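# Stand the lying plate upright in a free dish-rack slot

## Task

Pick up the plate that lies flat on the table and set it standing upright in an unoccupied slot of the dish rack. The rack is loose, so at the end it must rest on all four of its feet, and any plates already in it must still stand upright in their own slots. Only finish once your plate has stopped moving and stays up by itself, not because the gripper holds it. Then open the gripper and move the arm away.

## Robot and tools

Robot: two arms, left_arm and right_arm, each with 7 joints and a parallel gripper. The names are labels, not image sides. left_arm sits on the +y side.

Frame: one shared scene frame. Origin on the table surface midway between the arms, +x out over the table, +z up. Positions are metres, orientations are quaternions in w,x,y,z order. Arm bases may be tilted, and the reported hand position can be off from the truth, more so at long reach. Mounting plates and the metal frame behind the arms are fixed obstacles; a "too close" warning counts a plate and its side of the frame as part of that arm.

Gripper: fingers point along the gripper's +z and close along its y. end_effector_position is the spot between the pads when closed, about 2 cm short of the fingertips; closing pushes the tips about 10 mm further along +z.

Tool execute_actions, argument actions: a list holding at most one item, or empty.
- Empty list: no command, just returns the current state.
- Move: {"rows": [...], "steps": n}. Each row is exactly 16 numbers covering both arms even if one stays put: left_arm's 7 joint targets then its opening, then right_arm's 7 joint targets then its opening. Joint values are absolute target angles in radians (same form as the Joint positions line), not offsets. Opening is a command from -1 (closed) to +1 (fully open). Up to 15 rows and steps between 1 and 15 (default 15); each step is 1/30 s, one row per step, last row reused if rows run out.
- Wait: {"steps": n} with no rows, n up to 300; returns once that many steps have passed since the previous result.
- pictures (boolean, optional) toggles camera images in the result; by default they come with every result.
A refused call moves nothing.

Joint ranges per arm, in column order (rad): waist -6.283..6.283, shoulder -2.059..2.094, upper arm roll -6.283..6.283, elbow -0.192..3.927, forearm roll -6.283..6.283, wrist pitch -1.693..3.142, wrist roll -6.283..6.283. A target more than 0.010 past a stated end, and beyond the joint's last reported angle, gets the call refused. True ends may differ by up to 0.010 rad; a target past the real end is clipped to it and the result reports "joint sent to its limit" (possibly about an earlier, still-running move). No such line does not prove more travel remains.

Motion limits: joint targets change at most 3.14 rad/s, taking 0.16 s to reach that rate; an arm's joints are slowed together so they arrive at once. Each step the sent target stays within 0.623 rad of the measured angle, and if targets would move the gripper more than 70 mm from where it is, all that arm's targets are pulled back toward current angles. Far moves therefore take several calls. Between calls the arms keep heading to the last row sent until they have nearly stopped or a step is HELD; after that only a new action makes them continue or press harder. Fingers already moving keep moving.

Result lines: a state line per arm (left_arm: ... | right_arm: ...) with end_effector_position, end_effector_quat_wxyz and linear/angular velocities. Joint positions and Joint velocities: one block per arm, joints in order (rad, rad/s) then pad gap (m, m/s; 0.084 m fully open). grip_measured is the measured opening on the command scale. Joint torques list total drive output per joint (nonzero even in free air, with fixed offset, scale and noise). "joint command not followed" means the clearance check altered or blocked targets on some steps; the rest of the row still ran. HELD marks steps where your row, fully or partly, was not sent. MOTOR HOT appears from 65 °C; at 80 °C an OVER-TEMPERATURE FAULT brakes that arm until it cools. TORQUE FAULT: if contact torque hits a joint's load limit (waist 44, shoulder 44, upper arm roll 26.4, elbow 26.4, forearm roll 26.4, wrist pitch 17.6, wrist roll 17.6 N m, held weight included), the arm backs that joint off slightly, pauses 10 s and drops the rest of the call.

Gripping: to keep hold, command an opening well under grip_measured; a bigger gap squeezes harder, up to about 24 N per pad for parts up to roughly 6 cm wide. A fast close can overshoot in force. -1 gives full force on parts about 0.5 mm thick or more. Echoing grip_measured back still presses lightly; wide parts may slip.

Cameras: cam_high, cam_low, cam_left_wrist, cam_right_wrist, each 672x504, returned in that order. Calibration (pinhole plus radial distortion, K, D, T_world_to_cam) was given for scene start; wrist camera poses follow their arm's joint readings, and results note any changed camera numbers. Expect small errors of a few millimetres and degrees.

Tool zoom_image: camera (one of the four names) and region [x0, y0, x1, y1] in pixels of that camera's latest image, origin top-left, at most 504 by 504; returns a closer view.

Tool finished_scene: argument scene, the number of the current scene. Replying with no tool call also ends things, so always call a tool.

Avoid: knocking anything off the table, tipping or lifting the loose rack off its feet, disturbing plates already standing, arms colliding or pressing on each other, slams, drops and very hard pushes. Loose objects may occasionally get a brief nudge from outside. Before finishing, release the plate, retract the arm, and confirm by images that the plate stands still in its slot.

Each tool is called after "Call:" by a JSON object that holds its "op" and its "data".

## Session

Call:
{"op": "execute_actions", "data": {"actions": []}}

Scene clock: 0.00 s of 5608.00 s.
left_arm: end_effector_position=(+0.6741, -0.2186, +0.3080) grip_measured=+1.00 end_effector_quat_wxyz=(+0.168, +0.840, +0.354, +0.376) end_effector_velocity=(+0.000, -0.000, +0.001) end_effector_angular_velocity=(-0.000, -0.001, -0.001) | right_arm: end_effector_position=(+0.6591, -0.3625, +0.1379) grip_measured=+1.00 end_effector_quat_wxyz=(+0.041, +0.851, +0.523, +0.023) end_effector_velocity=(-0.001, +0.000, -0.001) end_effector_angular_velocity=(-0.000, +0.001, +0.002)
Joint positions: left_arm=[-1.013  1.014  0.765  1.739  0.465  0.276 -2.112  0.084] | right_arm=[-0.022  0.864  0.055  1.609 -0.34   0.601 -0.822  0.084]
Joint velocities: left_arm=[-0.    -0.    -0.     0.001 -0.     0.     0.001  0.   ] | right_arm=[ 0.     0.002 -0.    -0.001 -0.    -0.001 -0.002  0.   ]
Joint torques (N m, as the arm reports them, + toward a larger angle): no reading

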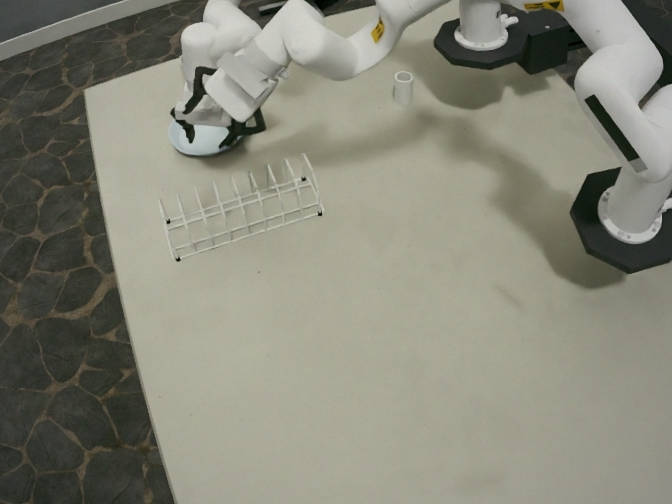

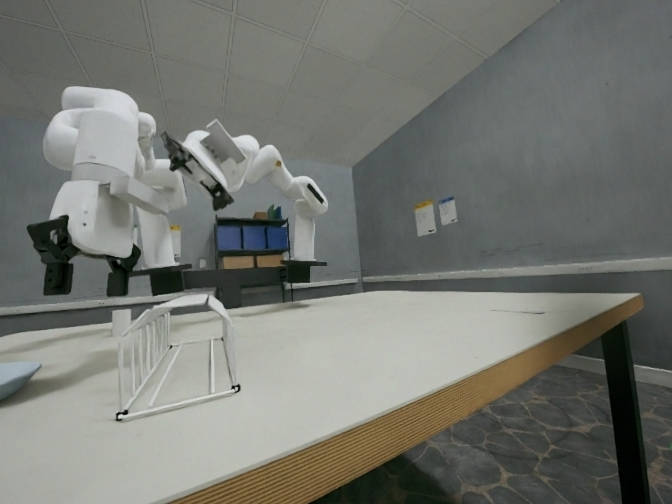

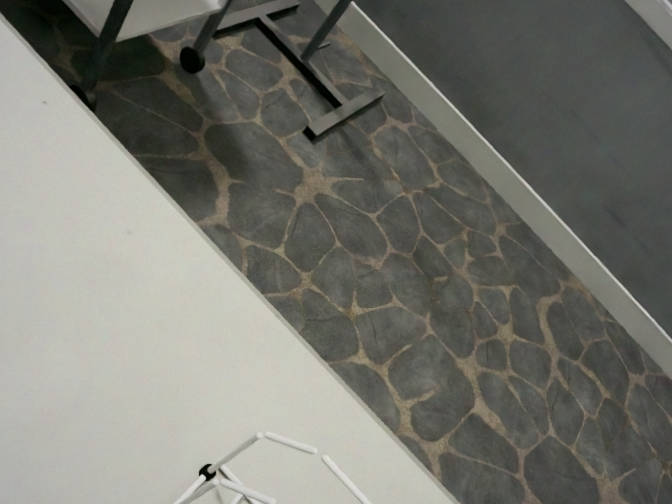

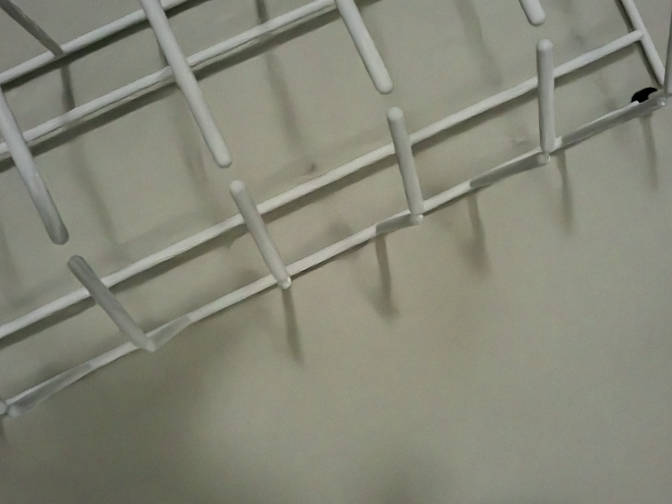

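Call:
{"op": "zoom_image", "data": {"camera": "cam_high", "region": [130, 60, 350, 280]}}

Call:
{"op": "zoom_image", "data": {"camera": "cam_low", "region": [0, 200, 260, 440]}}

Region (130, 60, 350, 280) of cam_high's 672x504 image, scaled by 2.291, with more detail than that image has.

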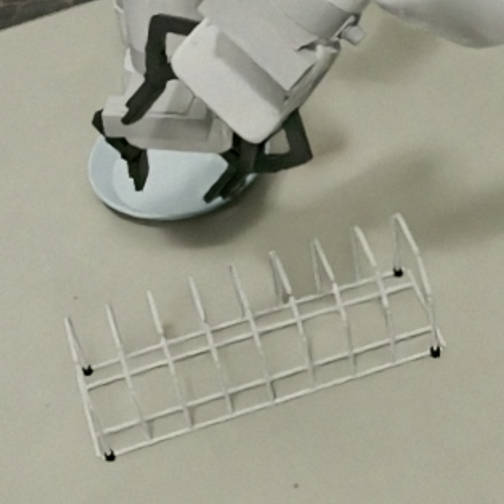

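Region (0, 200, 260, 440) of cam_low's 672x504 image, scaled by 1.938, with more detail than that image has; it fills the top 465 rows of this view, and the rest is white.

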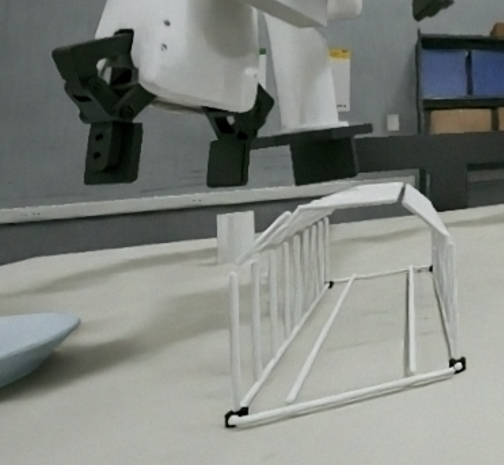

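Call:
{"op": "execute_actions", "data": {"actions": [{"rows":[[-0.3,0.7,0.765,1.5,0.465,0.276,-2.112,1,-0.022,0.864,0.055,1.609,-0.34,0.601,-0.822,1]],"steps":15}], "pictures": false}}

Scene clock: 34.87 s of 5608.00 s.
left_arm: end_effector_position=(+0.7546, -0.0406, +0.3170) grip_measured=+1.00 end_effector_quat_wxyz=(+0.121, +0.787, +0.472, +0.379) end_effector_velocity=(+0.133, +0.433, +0.018) end_effector_angular_velocity=(-0.060, +0.052, +0.632) | right_arm: end_effector_position=(+0.6589, -0.3626, +0.1377) grip_measured=+1.00 end_effector_quat_wxyz=(+0.041, +0.851, +0.523, +0.022) end_effector_velocity=(+0.001, +0.000, +0.002) end_effector_angular_velocity=(+0.001, -0.003, -0.001)
Joint positions: left_arm=[-0.788  0.911  0.765  1.66   0.465  0.276 -2.112  0.084] | right_arm=[-0.022  0.864  0.055  1.609 -0.34   0.601 -0.822  0.084]
Joint velocities: left_arm=[ 0.53  -0.23  -0.    -0.172  0.     0.     0.001 -0.   ] | right_arm=[-0.    -0.002  0.001  0.001  0.001 -0.     0.     0.   ]
Joint torques (N m, as the arm reports them, + toward a larger angle): left_arm=[ -4.56 -47.97   9.8   19.9   -1.13  -1.07   0.27] | right_arm=[  3.17 -25.31   0.95  10.52   0.78  -2.57  -0.78]
Steps of this call (steps 1 to 90: nothing new was sent; then 31.37 s passed at rest; steps 91 to 105: all 15 steps of this action). Readings (joint positions):
91: left_arm=[-1.013 1.014 0.765 1.739 0.465 0.276 -2.112] | right_arm=[-0.022 0.864 0.055 1.609 -0.340 0.601 -0.822]
92: left_arm=[-1.011 1.013 0.764 1.738 0.465 0.276 -2.112] | right_arm=[-0.022 0.864 0.055 1.609 -0.340 0.601 -0.822]
94: left_arm=[-0.989 1.000 0.757 1.730 0.466 0.274 -2.112] | right_arm=[-0.022 0.864 0.055 1.609 -0.340 0.601 -0.822]
98: left_arm=[-0.911 0.964 0.766 1.701 0.465 0.276 -2.112] | right_arm=[-0.022 0.864 0.055 1.609 -0.340 0.601 -0.822]
105: the state above

Call:
{"op": "execute_actions", "data": {"actions": [{"rows":[[-0.1,0.1,0.5,0.8,0.465,0.5,-2.112,1,-0.2,0.5,0,1.5,0,1.0,0,1]],"steps":15}], "pictures": false}}

Call:
{"op": "execute_actions", "data": {"actions": [{"steps":30}]}}

Scene clock: 40.40 s of 5608.00 s.
left_arm: end_effector_position=(+0.5971, +0.3847, +0.2906) grip_measured=+1.00 end_effector_quat_wxyz=(-0.012, +0.572, +0.794, +0.204) end_effector_velocity=(-0.415, -0.081, -0.096) end_effector_angular_velocity=(-0.595, +0.558, +0.287) | right_arm: end_effector_position=(+0.6159, -0.4652, +0.2387) grip_measured=+1.00 end_effector_quat_wxyz=(-0.018, +0.996, +0.085, -0.027) end_effector_velocity=(-0.150, -0.205, +0.273) end_effector_angular_velocity=(+0.256, +0.335, -2.576)
Joint positions: left_arm=[-0.169  0.309  0.593  1.05   0.465  0.422 -2.112  0.084] | right_arm=[-0.152  0.599  0.015  1.53  -0.093  0.891 -0.247  0.084]
Joint velocities: left_arm=[ 0.307 -0.922 -0.407 -1.099  0.001  0.343 -0.    -0.   ] | right_arm=[-0.343 -0.694 -0.11  -0.197  0.641  0.747  1.704  0.   ]
Joint torques (N m, as the arm reports them, + toward a larger angle): left_arm=[ -2.52 -33.5    1.43  20.37  -0.71  -1.53   0.32] | right_arm=[  2.45 -24.91   0.3   11.39   0.95  -2.21  -0.8 ]
Steps of this call (steps 1 to 45: the robot went on to your last target; steps 46 to 130: nothing new was sent; then 0.70 s passed at rest; steps 131 to 145: all 15 steps of this action). Readings (joint positions):
131: left_arm=[-0.300 0.700 0.765 1.500 0.465 0.276 -2.112] | right_arm=[-0.022 0.864 0.055 1.609 -0.340 0.601 -0.822]
132: left_arm=[-0.299 0.698 0.764 1.498 0.465 0.277 -2.112] | right_arm=[-0.022 0.863 0.055 1.608 -0.339 0.603 -0.819]
134: left_arm=[-0.290 0.666 0.745 1.464 0.465 0.289 -2.112] | right_arm=[-0.030 0.846 0.055 1.599 -0.319 0.627 -0.782]
138: left_arm=[-0.241 0.525 0.691 1.311 0.465 0.341 -2.112] | right_arm=[-0.076 0.754 0.038 1.577 -0.237 0.722 -0.622]
145: the state above

Scene clock: 41.40 s of 5608.00 s.
left_arm: end_effector_position=(+0.5025, +0.3560, +0.2729) grip_measured=+1.00 end_effector_quat_wxyz=(-0.030, +0.568, +0.814, +0.120) end_effector_velocity=(-0.000, -0.001, -0.000) end_effector_angular_velocity=(-0.001, +0.001, -0.001) | right_arm: end_effector_position=(+0.5920, -0.4892, +0.2772) grip_measured=+1.00 end_effector_quat_wxyz=(-0.045, +0.993, -0.097, -0.050) end_effector_velocity=(+0.000, -0.000, +0.001) end_effector_angular_velocity=(-0.001, -0.002, -0.000)
Joint positions: left_arm=[-0.1    0.1    0.5    0.8    0.465  0.5   -2.112  0.084] | right_arm=[-0.2    0.5    0.     1.5   -0.     1.    -0.     0.084]
Joint velocities: left_arm=[-0.    -0.001 -0.001 -0.001 -0.     0.     0.    -0.   ] | right_arm=[-0.    -0.002  0.     0.    -0.001 -0.     0.     0.   ]
Joint torques (N m, as the arm reports them, + toward a larger angle): left_arm=[ -2.13 -29.18   0.04  18.67  -0.56  -1.14   0.25] | right_arm=[  2.19 -23.07   0.32  11.96   0.69  -2.14  -0.87]
Steps of this call (steps 1 to 30: the robot went on to your last target). Readings (joint positions):
1: left_arm=[-0.159 0.278 0.580 1.013 0.465 0.433 -2.112] | right_arm=[-0.163 0.576 0.011 1.523 -0.071 0.916 -0.191]
2: left_arm=[-0.149 0.248 0.566 0.977 0.465 0.445 -2.112] | right_arm=[-0.174 0.554 0.007 1.517 -0.052 0.939 -0.138]
4: left_arm=[-0.129 0.188 0.539 0.905 0.465 0.467 -2.112] | right_arm=[-0.190 0.522 0.001 1.510 -0.024 0.972 -0.064]
8: left_arm=[-0.106 0.118 0.508 0.820 0.465 0.493 -2.112] | right_arm=[-0.198 0.505 0.001 1.502 -0.005 0.994 -0.014]
30: the state above
All arms were judged still, so your last target was given up. Only a new action makes them travel on or press farther. Fingers that are still opening or closing keep moving.
camera_calibration (this result's frames):
cam_left_wrist: T_world_to_cam=[[0.925009, 0.348919, 0.150381, -0.595388], [0.373816, -0.906575, -0.195916, 0.257465], [0.0679725, 0.237439, -0.969021, 0.275361], [0, 0, 0, 1]] pos_world=[0.435777, 0.375772, 0.406807]
cam_right_wrist: T_world_to_cam=[[-0.189509, -0.976366, -0.103904, -0.303888], [-0.978244, 0.17865, 0.105467, 0.70235], [-0.0844117, 0.12163, -0.98898, 0.514639], [0, 0, 0, 1]] pos_world=[0.672922, -0.484777, 0.403317]

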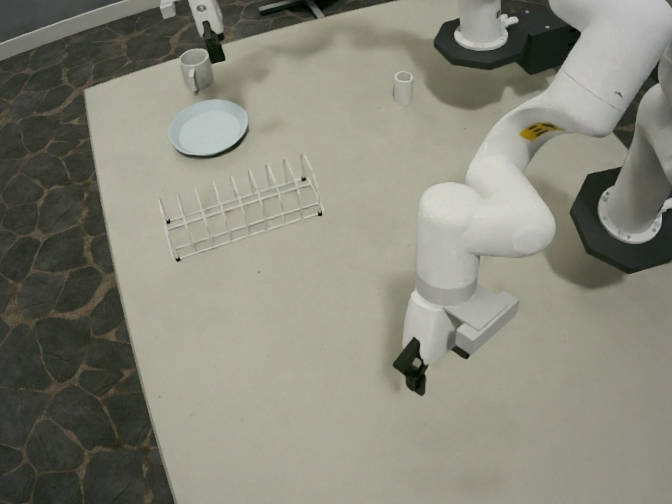

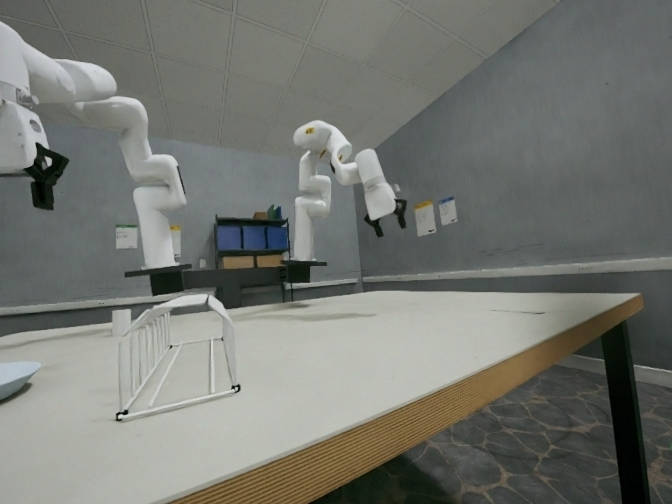

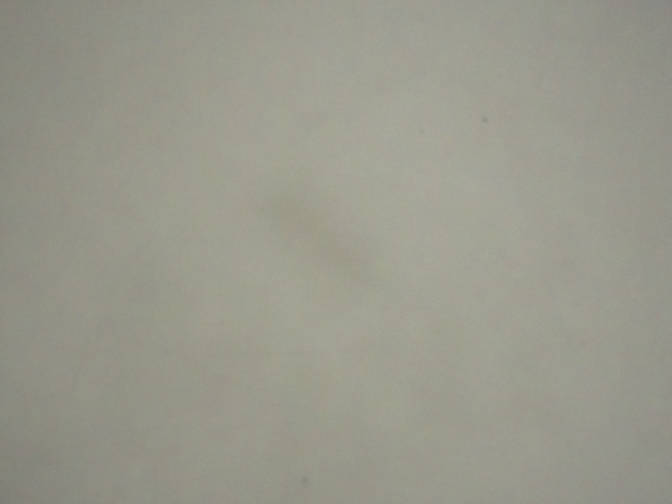

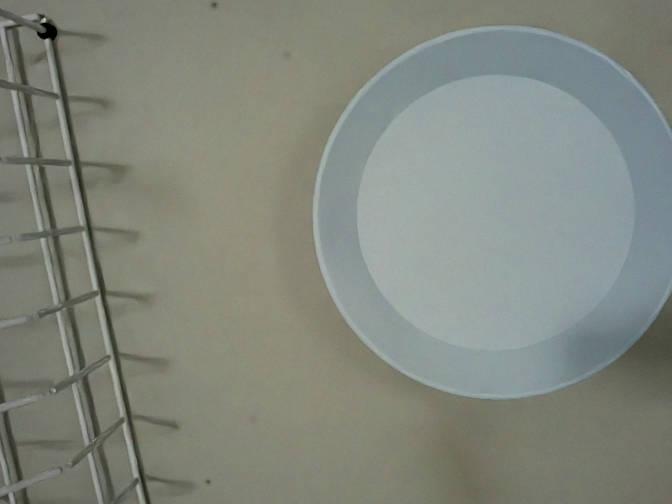

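Call:
{"op": "execute_actions", "data": {"actions": [{"rows":[[-0.1,0.1,0.5,0.8,0.465,0.5,-2.112,1,-0.283,0.9,0,0.85,0,-0.947,1.47,-0.5]],"steps":15}], "pictures": false}}

Call:
{"op": "execute_actions", "data": {"actions": [{"steps":15}], "pictures": false}}

Scene clock: 85.43 s of 5608.00 s.
left_arm: end_effector_position=(+0.5024, +0.3560, +0.2729) grip_measured=+1.00 end_effector_quat_wxyz=(-0.030, +0.568, +0.814, +0.120) end_effector_velocity=(-0.000, -0.000, +0.000) end_effector_angular_velocity=(-0.000, +0.000, -0.001) | right_arm: end_effector_position=(+0.5013, -0.4759, +0.1210) grip_measured=-0.52 end_effector_quat_wxyz=(-0.034, +0.959, -0.256, -0.117) end_effector_velocity=(-0.233, +0.038, -0.326) end_effector_angular_velocity=(-0.172, +0.226, -0.955)
Joint positions: left_arm=[-0.1    0.1    0.5    0.8    0.465  0.5   -2.112  0.084] | right_arm=[-0.233  0.661 -0.     1.241 -0.     0.703  0.297  0.021]
Joint velocities: left_arm=[ 0.    -0.001  0.    -0.001  0.    -0.     0.001 -0.   ] | right_arm=[-0.081  0.388 -0.    -0.629 -0.    -0.911  0.911  0.   ]
Joint torques (N m, as the arm reports them, + toward a larger angle): left_arm=[ -2.21 -29.16   0.    18.74  -0.66  -1.08   0.26] | right_arm=[  2.23 -21.54   0.24   8.56   0.81  -2.    -0.61]
Steps of this call (steps 1 to 90: nothing new was sent; then 40.53 s passed at rest; steps 91 to 105: all 15 steps of this action). Readings (joint positions):
91: left_arm=[-0.100 0.100 0.500 0.800 0.465 0.500 -2.112] | right_arm=[-0.200 0.500 0.000 1.500 -0.000 1.000 0.000]
92: left_arm=[-0.100 0.100 0.500 0.800 0.465 0.500 -2.112] | right_arm=[-0.200 0.501 0.000 1.498 0.000 0.997 0.003]
94: left_arm=[-0.100 0.100 0.500 0.800 0.465 0.500 -2.112] | right_arm=[-0.204 0.514 0.001 1.474 0.000 0.963 0.035]
98: left_arm=[-0.100 0.100 0.500 0.800 0.465 0.500 -2.112] | right_arm=[-0.215 0.572 -0.000 1.384 -0.000 0.883 0.117]
105: the state above

Scene clock: 95.83 s of 5608.00 s.
left_arm: end_effector_position=(+0.5024, +0.3560, +0.2729) grip_measured=+1.00 end_effector_quat_wxyz=(-0.030, +0.568, +0.814, +0.120) end_effector_velocity=(+0.001, -0.000, +0.001) end_effector_angular_velocity=(-0.001, -0.002, +0.000) | right_arm: end_effector_position=(+0.4567, -0.4730, +0.0418) grip_measured=-0.52 end_effector_quat_wxyz=(-0.031, +0.845, -0.534, -0.028) end_effector_velocity=(-0.001, -0.000, -0.000) end_effector_angular_velocity=(+0.000, +0.002, -0.000)
Joint positions: left_arm=[-0.1    0.1    0.5    0.8    0.465  0.5   -2.112  0.084] | right_arm=[-0.266  0.759  0.004  0.973 -0.     0.136  0.865  0.021]
Joint velocities: left_arm=[-0.    -0.001 -0.     0.001 -0.001 -0.    -0.    -0.   ] | right_arm=[-0.001  0.001 -0.    -0.    -0.     0.001  0.     0.   ]
Joint torques (N m, as the arm reports them, + toward a larger angle): left_arm=[ -2.1  -29.27   0.05  18.73  -0.64  -1.1    0.24] | right_arm=[  1.98 -19.88   0.25   5.43   0.64  -2.37  -0.96]
TORQUE FAULT: the external load on joint 2 (shoulder) of the right arm reached its load limit, and that arm stopped for 10 seconds. A torque fault stops only its own arm. That arm's remaining commands of this call were not run. Joint 2 (shoulder) of that arm moved back by up to 3 degrees. That arm holds there, with its grip as last carried out, and accepts commands again: back off and push less far. That arm stops again, at the same cost, whenever a joint's load reaches its limit.
The stop of the right arm began at step 12 of this call (marked STOPPED below). From that step on that arm followed nothing that you had sent. Nothing is kept back now, and the robot has no last target.
Steps of this call (steps 1 to 15: the robot went on to your last target; steps 16 to 312: the stop continued). Readings (joint positions):
1: left_arm=[-0.100 0.100 0.500 0.800 0.465 0.500 -2.112] | right_arm=[-0.236 0.674 -0.000 1.220 -0.000 0.671 0.329]
2: left_arm=[-0.100 0.100 0.500 0.800 0.465 0.500 -2.112] | right_arm=[-0.239 0.687 -0.000 1.198 -0.000 0.638 0.362]
4: left_arm=[-0.100 0.100 0.500 0.800 0.465 0.500 -2.112] | right_arm=[-0.244 0.714 -0.000 1.154 -0.000 0.563 0.437]
8: left_arm=[-0.100 0.100 0.500 0.800 0.465 0.500 -2.112] | right_arm=[-0.256 0.773 0.000 1.058 -0.000 0.366 0.634]
12: left_arm=[-0.100 0.100 0.500 0.800 0.465 0.500 -2.112] | right_arm=[-0.266 0.806 0.005 0.968 -0.000 0.127 0.874] STOPPED (the right arm)
312: the state above

Call:
{"op": "execute_actions", "data": {"actions": [{"rows":[[-0.1,0.1,0.5,0.8,0.465,0.5,-2.112,1,-0.27,0.70,0,0.95,0,0.08,0.95,-0.5],[-0.1,0.1,0.5,0.8,0.465,0.5,-2.112,1,-0.27,0.70,0,0.95,0,0.08,0.95,-0.5],[-0.1,0.1,0.5,0.8,0.465,0.5,-2.112,1,-0.27,0.70,0,0.95,0,0.08,0.95,-0.5],[-0.1,0.1,0.5,0.8,0.465,0.5,-2.112,1,-0.275,0.66,0,0.9,0,-0.05,1.05,-0.5],[-0.1,0.1,0.5,0.8,0.465,0.5,-2.112,1,-0.275,0.66,0,0.9,0,-0.05,1.05,-0.5],[-0.1,0.1,0.5,0.8,0.465,0.5,-2.112,1,-0.275,0.66,0,0.9,0,-0.05,1.05,-0.5],[-0.1,0.1,0.5,0.8,0.465,0.5,-2.112,1,-0.28,0.62,0,0.85,0,-0.2,1.2,-0.5]],"steps":14}], "pictures": false}}

Call:
{"op": "execute_actions", "data": {"actions": [{"rows":[[-0.1,0.1,0.5,0.8,0.465,0.5,-2.112,1,-0.283,0.76,0,0.85,0,-0.58,1.35,-0.5]],"steps":10}], "pictures": false}}

Call:
{"op": "execute_actions", "data": {"actions": [{"rows":[[-0.1,0.1,0.5,0.8,0.465,0.5,-2.112,1,-0.283,0.9,0,0.85,0,-0.947,1.47,-0.5]],"steps":15}]}}

Scene clock: 104.40 s of 5608.00 s.
left_arm: end_effector_position=(+0.5024, +0.3560, +0.2729) grip_measured=+1.00 end_effector_quat_wxyz=(-0.030, +0.568, +0.814, +0.120) end_effector_velocity=(-0.001, +0.000, -0.001) end_effector_angular_velocity=(-0.000, +0.002, +0.001) | right_arm: end_effector_position=(+0.5134, -0.5037, +0.1112) grip_measured=-0.52 end_effector_quat_wxyz=(-0.095, +0.736, -0.661, +0.116) end_effector_velocity=(+0.033, -0.017, +0.053) end_effector_angular_velocity=(+0.017, -0.266, -0.320)
Joint positions: left_arm=[-0.1    0.1    0.5    0.8    0.465  0.5   -2.112  0.084] | right_arm=[-0.279  0.626 -0.     0.859  0.    -0.174  1.174  0.021]
Joint velocities: left_arm=[-0.     0.     0.001 -0.001 -0.     0.    -0.     0.   ] | right_arm=[-0.01  -0.074  0.003 -0.105 -0.    -0.304  0.306 -0.   ]
Joint torques (N m, as the arm reports them, + toward a larger angle): left_arm=[ -2.11 -29.11  -0.11  18.81  -0.65  -1.13   0.31] | right_arm=[  1.55 -17.75   0.22   5.75   0.61  -2.57  -1.05]
Steps of this call (steps 1 to 90: nothing new was sent; then 5.10 s passed at rest; steps 91 to 104: all 14 steps of this action). Readings (joint positions):
91: left_arm=[-0.100 0.100 0.500 0.800 0.465 0.500 -2.112] | right_arm=[-0.266 0.759 0.004 0.973 -0.000 0.136 0.865]
92: left_arm=[-0.100 0.100 0.500 0.800 0.465 0.500 -2.112] | right_arm=[-0.266 0.758 0.004 0.972 -0.000 0.134 0.868]
94: left_arm=[-0.100 0.100 0.500 0.800 0.465 0.500 -2.112] | right_arm=[-0.267 0.740 0.003 0.961 -0.000 0.115 0.898]
98: left_arm=[-0.100 0.100 0.500 0.800 0.465 0.500 -2.112] | right_arm=[-0.273 0.680 0.000 0.925 0.000 0.008 1.003]
104: the state above

Scene clock: 104.73 s of 5608.00 s.
left_arm: end_effector_position=(+0.5024, +0.3560, +0.2729) grip_measured=+1.00 end_effector_quat_wxyz=(-0.030, +0.568, +0.814, +0.120) end_effector_velocity=(-0.000, +0.000, +0.000) end_effector_angular_velocity=(-0.000, +0.000, +0.001) | right_arm: end_effector_position=(+0.5318, -0.5101, +0.1059) grip_measured=-0.52 end_effector_quat_wxyz=(-0.155, +0.665, -0.703, +0.201) end_effector_velocity=(+0.023, -0.011, -0.004) end_effector_angular_velocity=(+0.017, -0.444, -0.291)
Joint positions: left_arm=[-0.1    0.1    0.5    0.8    0.465  0.5   -2.112  0.084] | right_arm=[-0.283  0.744  0.     0.848  0.    -0.518  1.326  0.021]
Joint velocities: left_arm=[-0.    -0.001  0.002 -0.001 -0.     0.     0.001  0.   ] | right_arm=[-0.007  0.258 -0.    -0.019  0.001 -0.718  0.289 -0.   ]
Joint torques (N m, as the arm reports them, + toward a larger angle): left_arm=[ -2.15 -29.29   0.05  18.84  -0.71  -1.11   0.29] | right_arm=[  1.52 -24.81   0.16   7.07   0.41  -3.21  -1.07]
Steps of this call (steps 1 to 10: all 10 steps of this action). Readings (joint positions):
1: left_arm=[-0.100 0.100 0.500 0.800 0.465 0.500 -2.112] | right_arm=[-0.280 0.624 -0.000 0.856 0.000 -0.182 1.182]
2: left_arm=[-0.100 0.100 0.500 0.800 0.465 0.500 -2.112] | right_arm=[-0.280 0.624 -0.000 0.854 0.000 -0.191 1.189]
4: left_arm=[-0.100 0.100 0.500 0.800 0.465 0.500 -2.112] | right_arm=[-0.280 0.637 0.000 0.853 -0.000 -0.234 1.210]
8: left_arm=[-0.100 0.100 0.500 0.800 0.465 0.500 -2.112] | right_arm=[-0.282 0.716 0.000 0.850 -0.000 -0.447 1.297]
10: the state above

Scene clock: 105.23 s of 5608.00 s.
left_arm: end_effector_position=(+0.5024, +0.3560, +0.2729) grip_measured=+1.00 end_effector_quat_wxyz=(-0.030, +0.568, +0.814, +0.120) end_effector_velocity=(+0.001, -0.000, +0.000) end_effector_angular_velocity=(+0.001, -0.001, +0.000) | right_arm: end_effector_position=(+0.5410, -0.5138, +0.1149) grip_measured=-0.52 end_effector_quat_wxyz=(+0.239, -0.583, +0.718, -0.296) end_effector_velocity=(+0.009, -0.005, +0.015) end_effector_angular_velocity=(-0.003, -0.088, -0.031)
Joint positions: left_arm=[-0.1    0.1    0.5    0.8    0.465  0.5   -2.112  0.084] | right_arm=[-0.283  0.896 -0.     0.85   0.    -0.938  1.467  0.021]
Joint velocities: left_arm=[-0.001  0.003 -0.001  0.004 -0.001  0.    -0.001 -0.   ] | right_arm=[-0.001  0.019 -0.001  0.011 -0.    -0.095  0.032 -0.   ]
Joint torques (N m, as the arm reports them, + toward a larger angle): left_arm=[ -2.04 -29.22  -0.09  18.7   -0.68  -1.13   0.26] | right_arm=[  1.74 -18.55  -0.08   2.97   0.64  -3.81  -0.96]
Steps of this call (steps 1 to 15: all 15 steps of this action). Readings (joint positions):
1: left_arm=[-0.100 0.100 0.500 0.800 0.465 0.500 -2.112] | right_arm=[-0.283 0.750 0.000 0.848 0.000 -0.538 1.333]
2: left_arm=[-0.100 0.100 0.500 0.800 0.465 0.500 -2.112] | right_arm=[-0.283 0.754 0.000 0.848 0.000 -0.554 1.340]
4: left_arm=[-0.100 0.100 0.500 0.800 0.465 0.500 -2.112] | right_arm=[-0.283 0.769 -0.000 0.851 -0.000 -0.607 1.358]
8: left_arm=[-0.100 0.100 0.500 0.800 0.465 0.500 -2.112] | right_arm=[-0.283 0.852 0.000 0.850 0.000 -0.821 1.428]
15: the state above
camera_calibration (this result's frames):
cam_left_wrist: T_world_to_cam=[[0.924999, 0.348956, 0.150357, -0.595368], [0.373845, -0.906568, -0.195896, 0.257457], [0.0679497, 0.237414, -0.969029, 0.275386], [0, 0, 0, 1]] pos_world=[0.435753, 0.375778, 0.406809]
cam_right_wrist: T_world_to_cam=[[-0.681571, 0.132108, -0.719728, 0.552056], [0.201006, 0.979533, -0.0105534, 0.460763], [0.703603, -0.151863, -0.694176, -0.247838], [0, 0, 0, 1]] pos_world=[0.458028, -0.561901, 0.23015]

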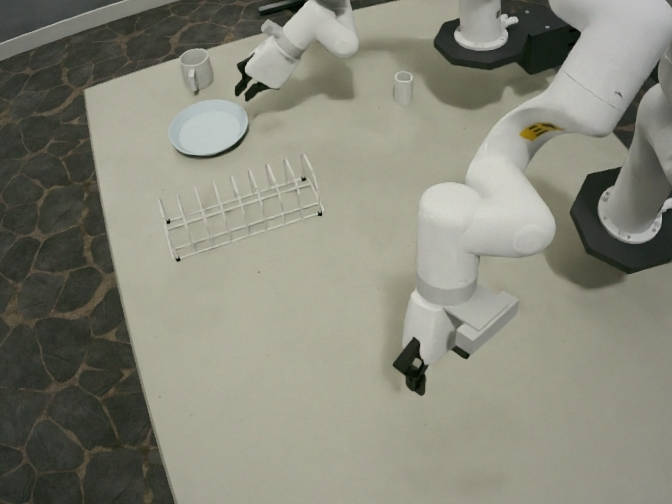

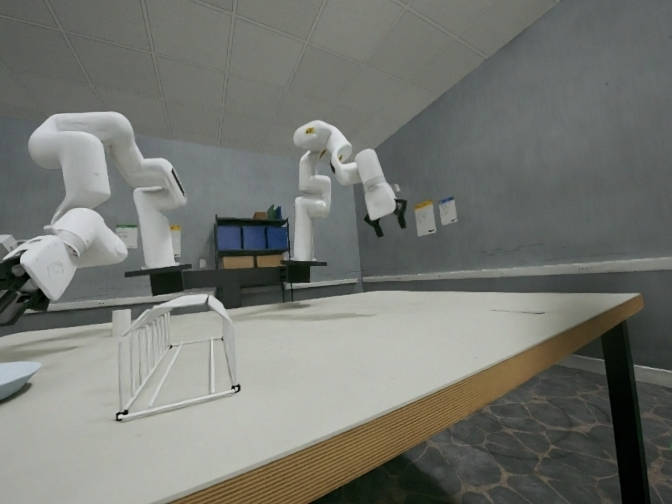

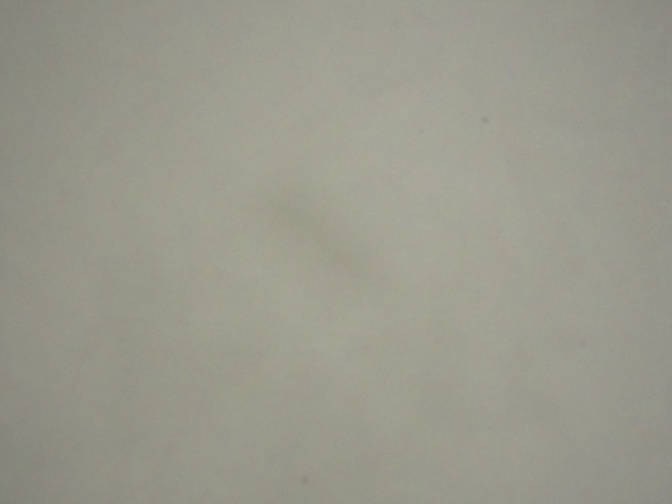

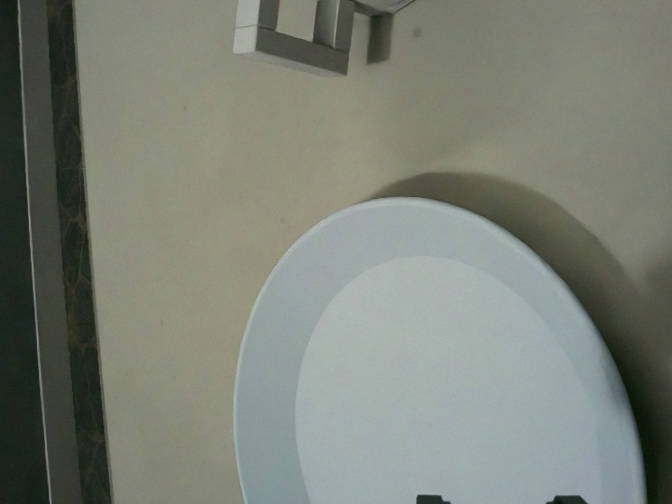

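Call:
{"op": "execute_actions", "data": {"actions": [{"rows":[[-0.1,0.1,0.5,0.8,0.465,0.5,-2.112,1,-0.284,0.96,0,0.885,0,-0.97,1.47,-0.5],[-0.1,0.1,0.5,0.8,0.465,0.5,-2.112,1,-0.284,0.96,0,0.885,0,-0.97,1.47,-0.5],[-0.1,0.1,0.5,0.8,0.465,0.5,-2.112,1,-0.284,1.01,0,0.915,0,-0.992,1.47,-0.5],[-0.1,0.1,0.5,0.8,0.465,0.5,-2.112,1,-0.284,1.01,0,0.915,0,-0.992,1.47,-0.5],[-0.1,0.1,0.5,0.8,0.465,0.5,-2.112,1,-0.285,1.07,0,0.953,0,-1.014,1.47,-0.5],[-0.1,0.1,0.5,0.8,0.465,0.5,-2.112,1,-0.285,1.07,0,0.953,0,-1.014,1.47,-0.5],[-0.1,0.1,0.5,0.8,0.465,0.5,-2.112,1,-0.285,1.122,0,0.988,0,-1.031,1.47,-0.5]],"steps":15}], "pictures": false}}

Call:
{"op": "execute_actions", "data": {"actions": [{"steps":6}]}}

Scene clock: 124.23 s of 5608.00 s.
left_arm: end_effector_position=(+0.5024, +0.3560, +0.2729) grip_measured=+1.00 end_effector_quat_wxyz=(-0.030, +0.568, +0.814, +0.120) end_effector_velocity=(-0.000, -0.001, -0.000) end_effector_angular_velocity=(-0.001, +0.000, -0.001) | right_arm: end_effector_position=(+0.5299, -0.5071, +0.0522) grip_measured=-0.52 end_effector_quat_wxyz=(+0.240, -0.581, +0.719, -0.297) end_effector_velocity=(+0.018, -0.007, +0.004) end_effector_angular_velocity=(-0.019, -0.059, -0.006)
Joint positions: left_arm=[-0.1    0.1    0.5    0.8    0.465  0.5   -2.112  0.084] | right_arm=[-0.285  1.116  0.     0.984 -0.    -1.029  1.47   0.021]
Joint velocities: left_arm=[-0.    -0.001 -0.001 -0.001 -0.    -0.    -0.     0.   ] | right_arm=[-0.     0.036 -0.002  0.065  0.001 -0.034 -0.    -0.   ]
Joint torques (N m, as the arm reports them, + toward a larger angle): left_arm=[ -2.06 -29.23  -0.07  18.65  -0.67  -1.09   0.3 ] | right_arm=[  1.62 -19.41   0.01   2.26   0.41  -3.62  -0.9 ]
Steps of this call (steps 1 to 15: the robot went on to your last target; steps 16 to 100: nothing new was sent; then 15.17 s passed at rest; steps 101 to 115: all 15 steps of this action). Readings (joint positions):
101: left_arm=[-0.100 0.100 0.500 0.800 0.465 0.500 -2.112] | right_arm=[-0.283 0.900 -0.000 0.850 0.000 -0.947 1.470]
102: left_arm=[-0.100 0.100 0.500 0.800 0.465 0.500 -2.112] | right_arm=[-0.283 0.902 -0.000 0.851 -0.000 -0.948 1.470]
104: left_arm=[-0.100 0.100 0.500 0.800 0.465 0.500 -2.112] | right_arm=[-0.283 0.927 -0.000 0.869 -0.000 -0.960 1.470]
108: left_arm=[-0.100 0.100 0.500 0.800 0.465 0.500 -2.112] | right_arm=[-0.284 1.028 0.000 0.927 -0.000 -0.997 1.470]
115: the state above

Scene clock: 124.43 s of 5608.00 s.
left_arm: end_effector_position=(+0.5024, +0.3560, +0.2729) grip_measured=+1.00 end_effector_quat_wxyz=(-0.030, +0.568, +0.814, +0.120) end_effector_velocity=(-0.001, +0.000, -0.001) end_effector_angular_velocity=(+0.000, +0.002, +0.000) | right_arm: end_effector_position=(+0.5304, -0.5072, +0.0516) grip_measured=-0.52 end_effector_quat_wxyz=(+0.240, -0.580, +0.719, -0.298) end_effector_velocity=(-0.002, +0.002, -0.004) end_effector_angular_velocity=(+0.002, +0.006, +0.002)
Joint positions: left_arm=[-0.1    0.1    0.5    0.8    0.465  0.5   -2.112  0.084] | right_arm=[-0.285  1.12  -0.     0.988 -0.    -1.031  1.47   0.021]
Joint velocities: left_arm=[ 0.     0.002 -0.    -0.    -0.001 -0.     0.     0.   ] | right_arm=[ 0.002  0.01  -0.001  0.003 -0.    -0.001  0.    -0.   ]
Joint torques (N m, as the arm reports them, + toward a larger angle): left_arm=[ -2.12 -29.25  -0.03  18.68  -0.62  -1.15   0.25] | right_arm=[  1.43 -18.86  -0.13   2.32   0.51  -3.6   -0.82]
Steps of this call (steps 1 to 6: the robot went on to your last target). Readings (joint positions):
1: left_arm=[-0.100 0.100 0.500 0.800 0.465 0.500 -2.112] | right_arm=[-0.285 1.117 -0.000 0.985 -0.000 -1.030 1.470]
2: left_arm=[-0.100 0.100 0.500 0.800 0.465 0.500 -2.112] | right_arm=[-0.285 1.118 -0.000 0.986 -0.000 -1.030 1.470]
4: left_arm=[-0.100 0.100 0.500 0.800 0.465 0.500 -2.112] | right_arm=[-0.285 1.119 -0.000 0.987 0.000 -1.031 1.470]
6: the state above
camera_calibration (this result's frames):
cam_left_wrist: T_world_to_cam=[[0.924999, 0.348956, 0.150357, -0.595368], [0.373845, -0.906568, -0.195896, 0.257457], [0.0679496, 0.237414, -0.969029, 0.275386], [0, 0, 0, 1]] pos_world=[0.435753, 0.375778, 0.406809]
cam_right_wrist: T_world_to_cam=[[-0.676871, 0.135227, -0.723574, 0.497776], [0.20536, 0.978643, -0.00920842, 0.452962], [0.706876, -0.154826, -0.690185, -0.286789], [0, 0, 0, 1]] pos_world=[0.446633, -0.555004, 0.166411]

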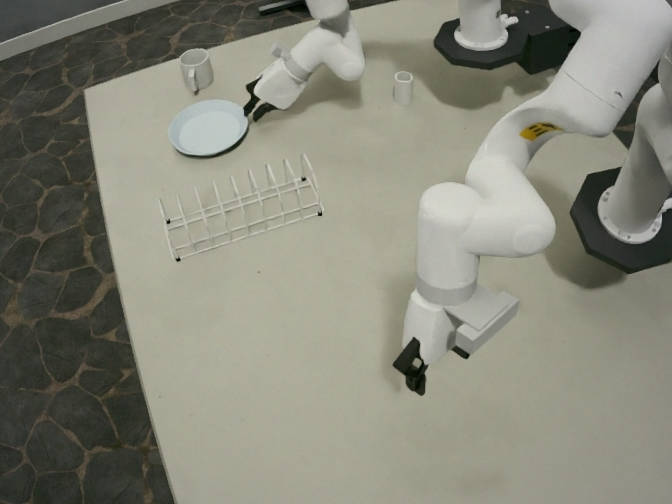

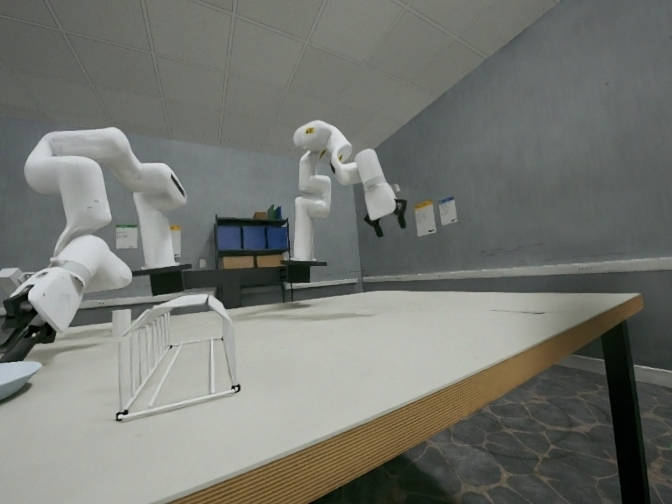

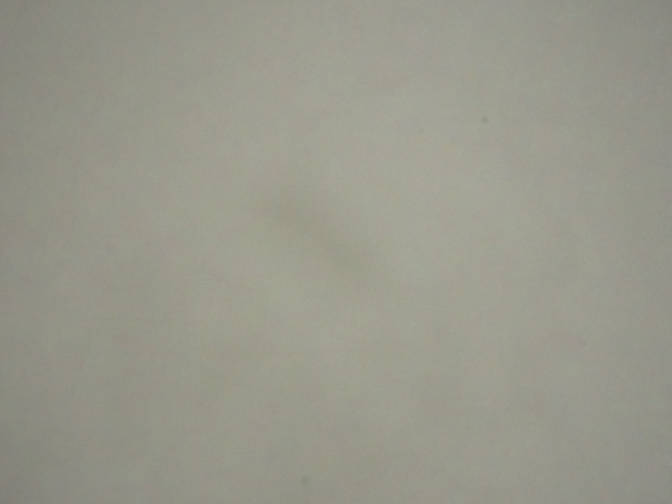

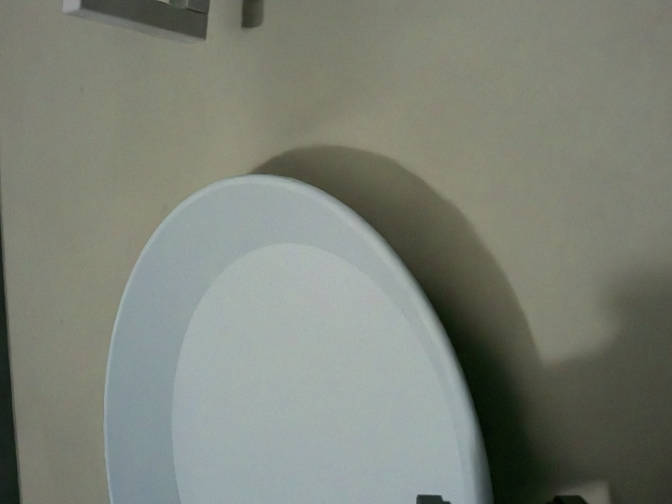

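Call:
{"op": "execute_actions", "data": {"actions": [{"rows":[[-0.1,0.1,0.5,0.8,0.465,0.5,-2.112,1,-0.285,1.118,0,0.998,0,-1.017,1.47,-0.5],[-0.1,0.1,0.5,0.8,0.465,0.5,-2.112,1,-0.285,1.127,0,1.013,0,-1.011,1.47,-0.5],[-0.1,0.1,0.5,0.8,0.465,0.5,-2.112,1,-0.285,1.134,0,1.025,0,-1.006,1.47,-0.5],[-0.1,0.1,0.5,0.8,0.465,0.5,-2.112,1,-0.285,1.141,0,1.038,0,-1.001,1.47,-0.5],[-0.1,0.1,0.5,0.8,0.465,0.5,-2.112,1,-0.285,1.149,0,1.05,0,-0.996,1.47,-0.5],[-0.1,0.1,0.5,0.8,0.465,0.5,-2.112,1,-0.285,1.156,0,1.062,0,-0.991,1.47,-0.5],[-0.1,0.1,0.5,0.8,0.465,0.5,-2.112,1,-0.285,1.163,0,1.075,0,-0.985,1.47,-0.5],[-0.1,0.1,0.5,0.8,0.465,0.5,-2.112,1,-0.285,1.170,0,1.087,0,-0.98,1.47,-0.5],[-0.1,0.1,0.5,0.8,0.465,0.5,-2.112,1,-0.285,1.178,0,1.10,0,-0.975,1.47,-0.5],[-0.1,0.1,0.5,0.8,0.465,0.5,-2.112,1,-0.285,1.185,0,1.112,0,-0.97,1.47,-0.5]],"steps":15}], "pictures": false}}

Call:
{"op": "execute_actions", "data": {"actions": [{"steps":8}]}}

Call:
{"op": "zoom_image", "data": {"camera": "cam_high", "region": [200, 70, 300, 160]}}

Scene clock: 133.80 s of 5608.00 s.
left_arm: end_effector_position=(+0.5024, +0.3560, +0.2729) grip_measured=+1.00 end_effector_quat_wxyz=(-0.030, +0.568, +0.814, +0.120) end_effector_velocity=(+0.000, -0.001, -0.001) end_effector_angular_velocity=(+0.000, +0.001, -0.001) | right_arm: end_effector_position=(+0.5518, -0.5121, +0.0332) grip_measured=-0.52 end_effector_quat_wxyz=(+0.240, -0.580, +0.719, -0.298) end_effector_velocity=(+0.013, -0.002, -0.011) end_effector_angular_velocity=(-0.001, -0.002, +0.002)
Joint positions: left_arm=[-0.1    0.1    0.5    0.8    0.465  0.5   -2.112  0.084] | right_arm=[-0.285  1.182  0.     1.105 -0.    -0.973  1.47   0.021]
Joint velocities: left_arm=[-0.001  0.002 -0.001  0.    -0.001  0.    -0.    -0.   ] | right_arm=[ 0.001  0.041 -0.001  0.074 -0.001  0.031 -0.    -0.   ]
Joint torques (N m, as the arm reports them, + toward a larger angle): left_arm=[ -2.05 -29.11   0.    18.83  -0.64  -1.11   0.22] | right_arm=[  1.61 -20.95   0.03   2.98   0.44  -3.72  -0.91]
Steps of this call (steps 1 to 15: the robot went on to your last target; steps 16 to 100: nothing new was sent; then 5.53 s passed at rest; steps 101 to 115: all 15 steps of this action). Readings (joint positions):
101: left_arm=[-0.100 0.100 0.500 0.800 0.465 0.500 -2.112] | right_arm=[-0.285 1.122 -0.000 0.988 -0.000 -1.031 1.470]
102: left_arm=[-0.100 0.100 0.500 0.800 0.465 0.500 -2.112] | right_arm=[-0.285 1.122 0.000 0.989 -0.000 -1.029 1.470]
104: left_arm=[-0.100 0.100 0.500 0.800 0.465 0.500 -2.112] | right_arm=[-0.285 1.124 -0.000 1.001 -0.000 -1.020 1.470]
108: left_arm=[-0.100 0.100 0.500 0.800 0.465 0.500 -2.112] | right_arm=[-0.285 1.145 -0.000 1.044 0.000 -0.999 1.470]
115: the state above

Scene clock: 134.07 s of 5608.00 s.
left_arm: end_effector_position=(+0.5024, +0.3560, +0.2729) grip_measured=+1.00 end_effector_quat_wxyz=(-0.030, +0.568, +0.814, +0.120) end_effector_velocity=(-0.000, +0.001, +0.000) end_effector_angular_velocity=(+0.000, -0.000, +0.000) | right_arm: end_effector_position=(+0.5530, -0.5124, +0.0325) grip_measured=-0.52 end_effector_quat_wxyz=(+0.240, -0.580, +0.719, -0.298) end_effector_velocity=(-0.001, +0.001, -0.002) end_effector_angular_velocity=(+0.002, +0.004, +0.000)
Joint positions: left_arm=[-0.1    0.1    0.5    0.8    0.465  0.5   -2.112  0.084] | right_arm=[-0.285  1.185 -0.     1.111 -0.    -0.97   1.47   0.021]
Joint velocities: left_arm=[ 0.001 -0.001  0.001 -0.    -0.    -0.     0.002 -0.   ] | right_arm=[ 0.     0.005  0.     0.002 -0.     0.002  0.     0.   ]
Joint torques (N m, as the arm reports them, + toward a larger angle): left_arm=[ -2.04 -29.05  -0.01  18.8   -0.59  -1.15   0.26] | right_arm=[  1.95 -19.82  -0.32   3.02   0.54  -3.57  -1.02]
Steps of this call (steps 1 to 8: the robot went on to your last target). Readings (joint positions):
1: left_arm=[-0.100 0.100 0.500 0.800 0.465 0.500 -2.112] | right_arm=[-0.285 1.183 0.000 1.107 -0.000 -0.972 1.470]
2: left_arm=[-0.100 0.100 0.500 0.800 0.465 0.500 -2.112] | right_arm=[-0.285 1.183 0.000 1.109 -0.000 -0.971 1.470]
4: left_arm=[-0.100 0.100 0.500 0.800 0.465 0.500 -2.112] | right_arm=[-0.285 1.184 -0.000 1.110 0.000 -0.971 1.470]
8: the state above
camera_calibration (this result's frames):
cam_left_wrist: T_world_to_cam=[[0.924999, 0.348956, 0.150357, -0.595368], [0.373845, -0.906568, -0.195896, 0.257456], [0.0679499, 0.237414, -0.969029, 0.275386], [0, 0, 0, 1]] pos_world=[0.435753, 0.375778, 0.406809]
cam_right_wrist: T_world_to_cam=[[-0.677674, 0.135417, -0.722787, 0.500486], [0.205278, 0.978661, -0.00910871, 0.453286], [0.70613, -0.154545, -0.691011, -0.316176], [0, 0, 0, 1]] pos_world=[0.469378, -0.560251, 0.147392]

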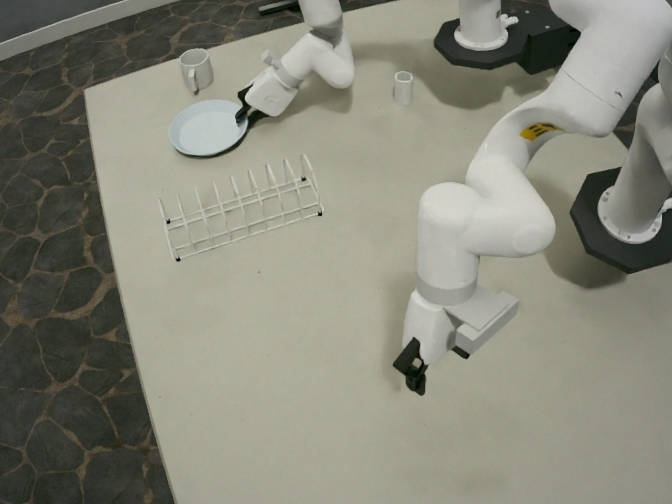

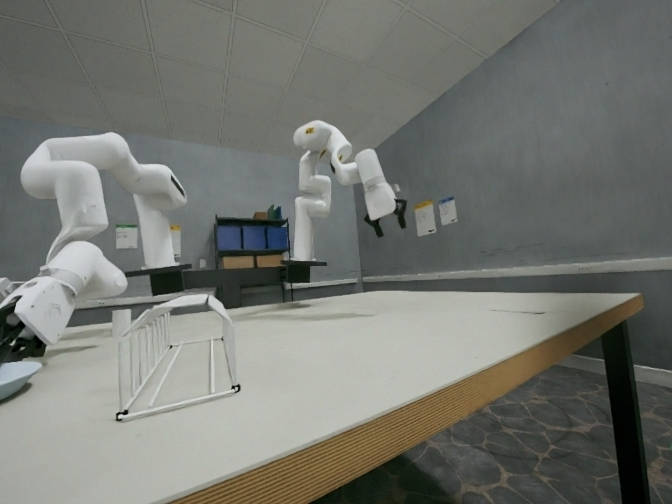

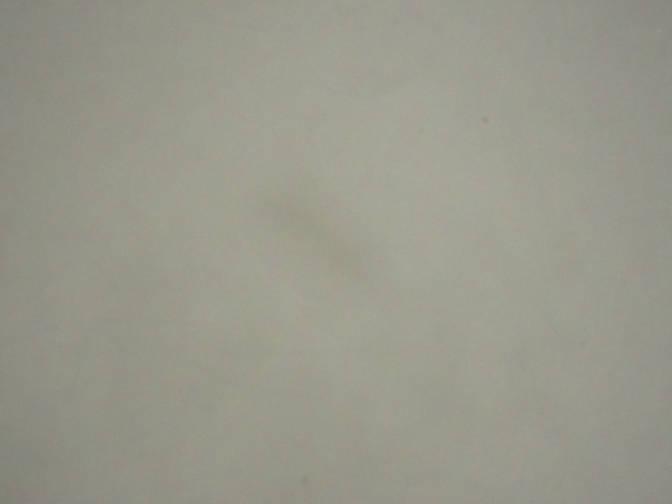

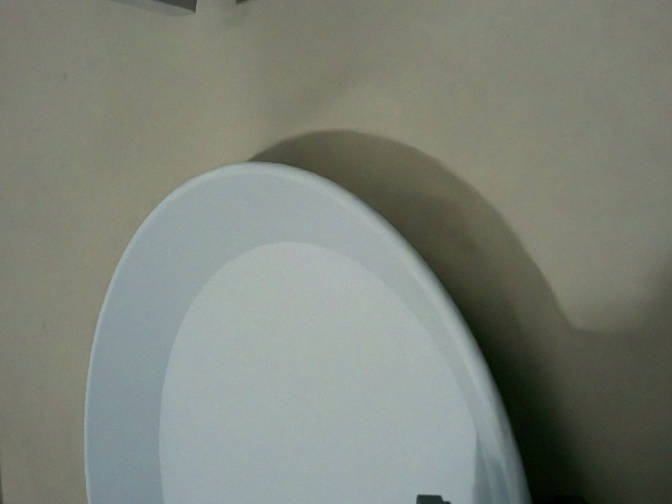

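Region (200, 70, 300, 160) of cam_high's 672x504 image, scaled by 5.040, with more detail than that image has; it fills the top 454 rows of this view, and the rest is white.

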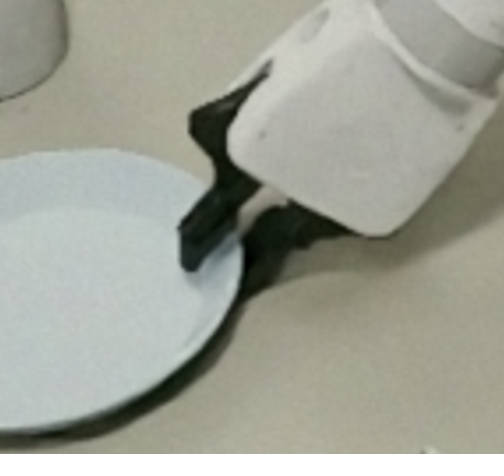

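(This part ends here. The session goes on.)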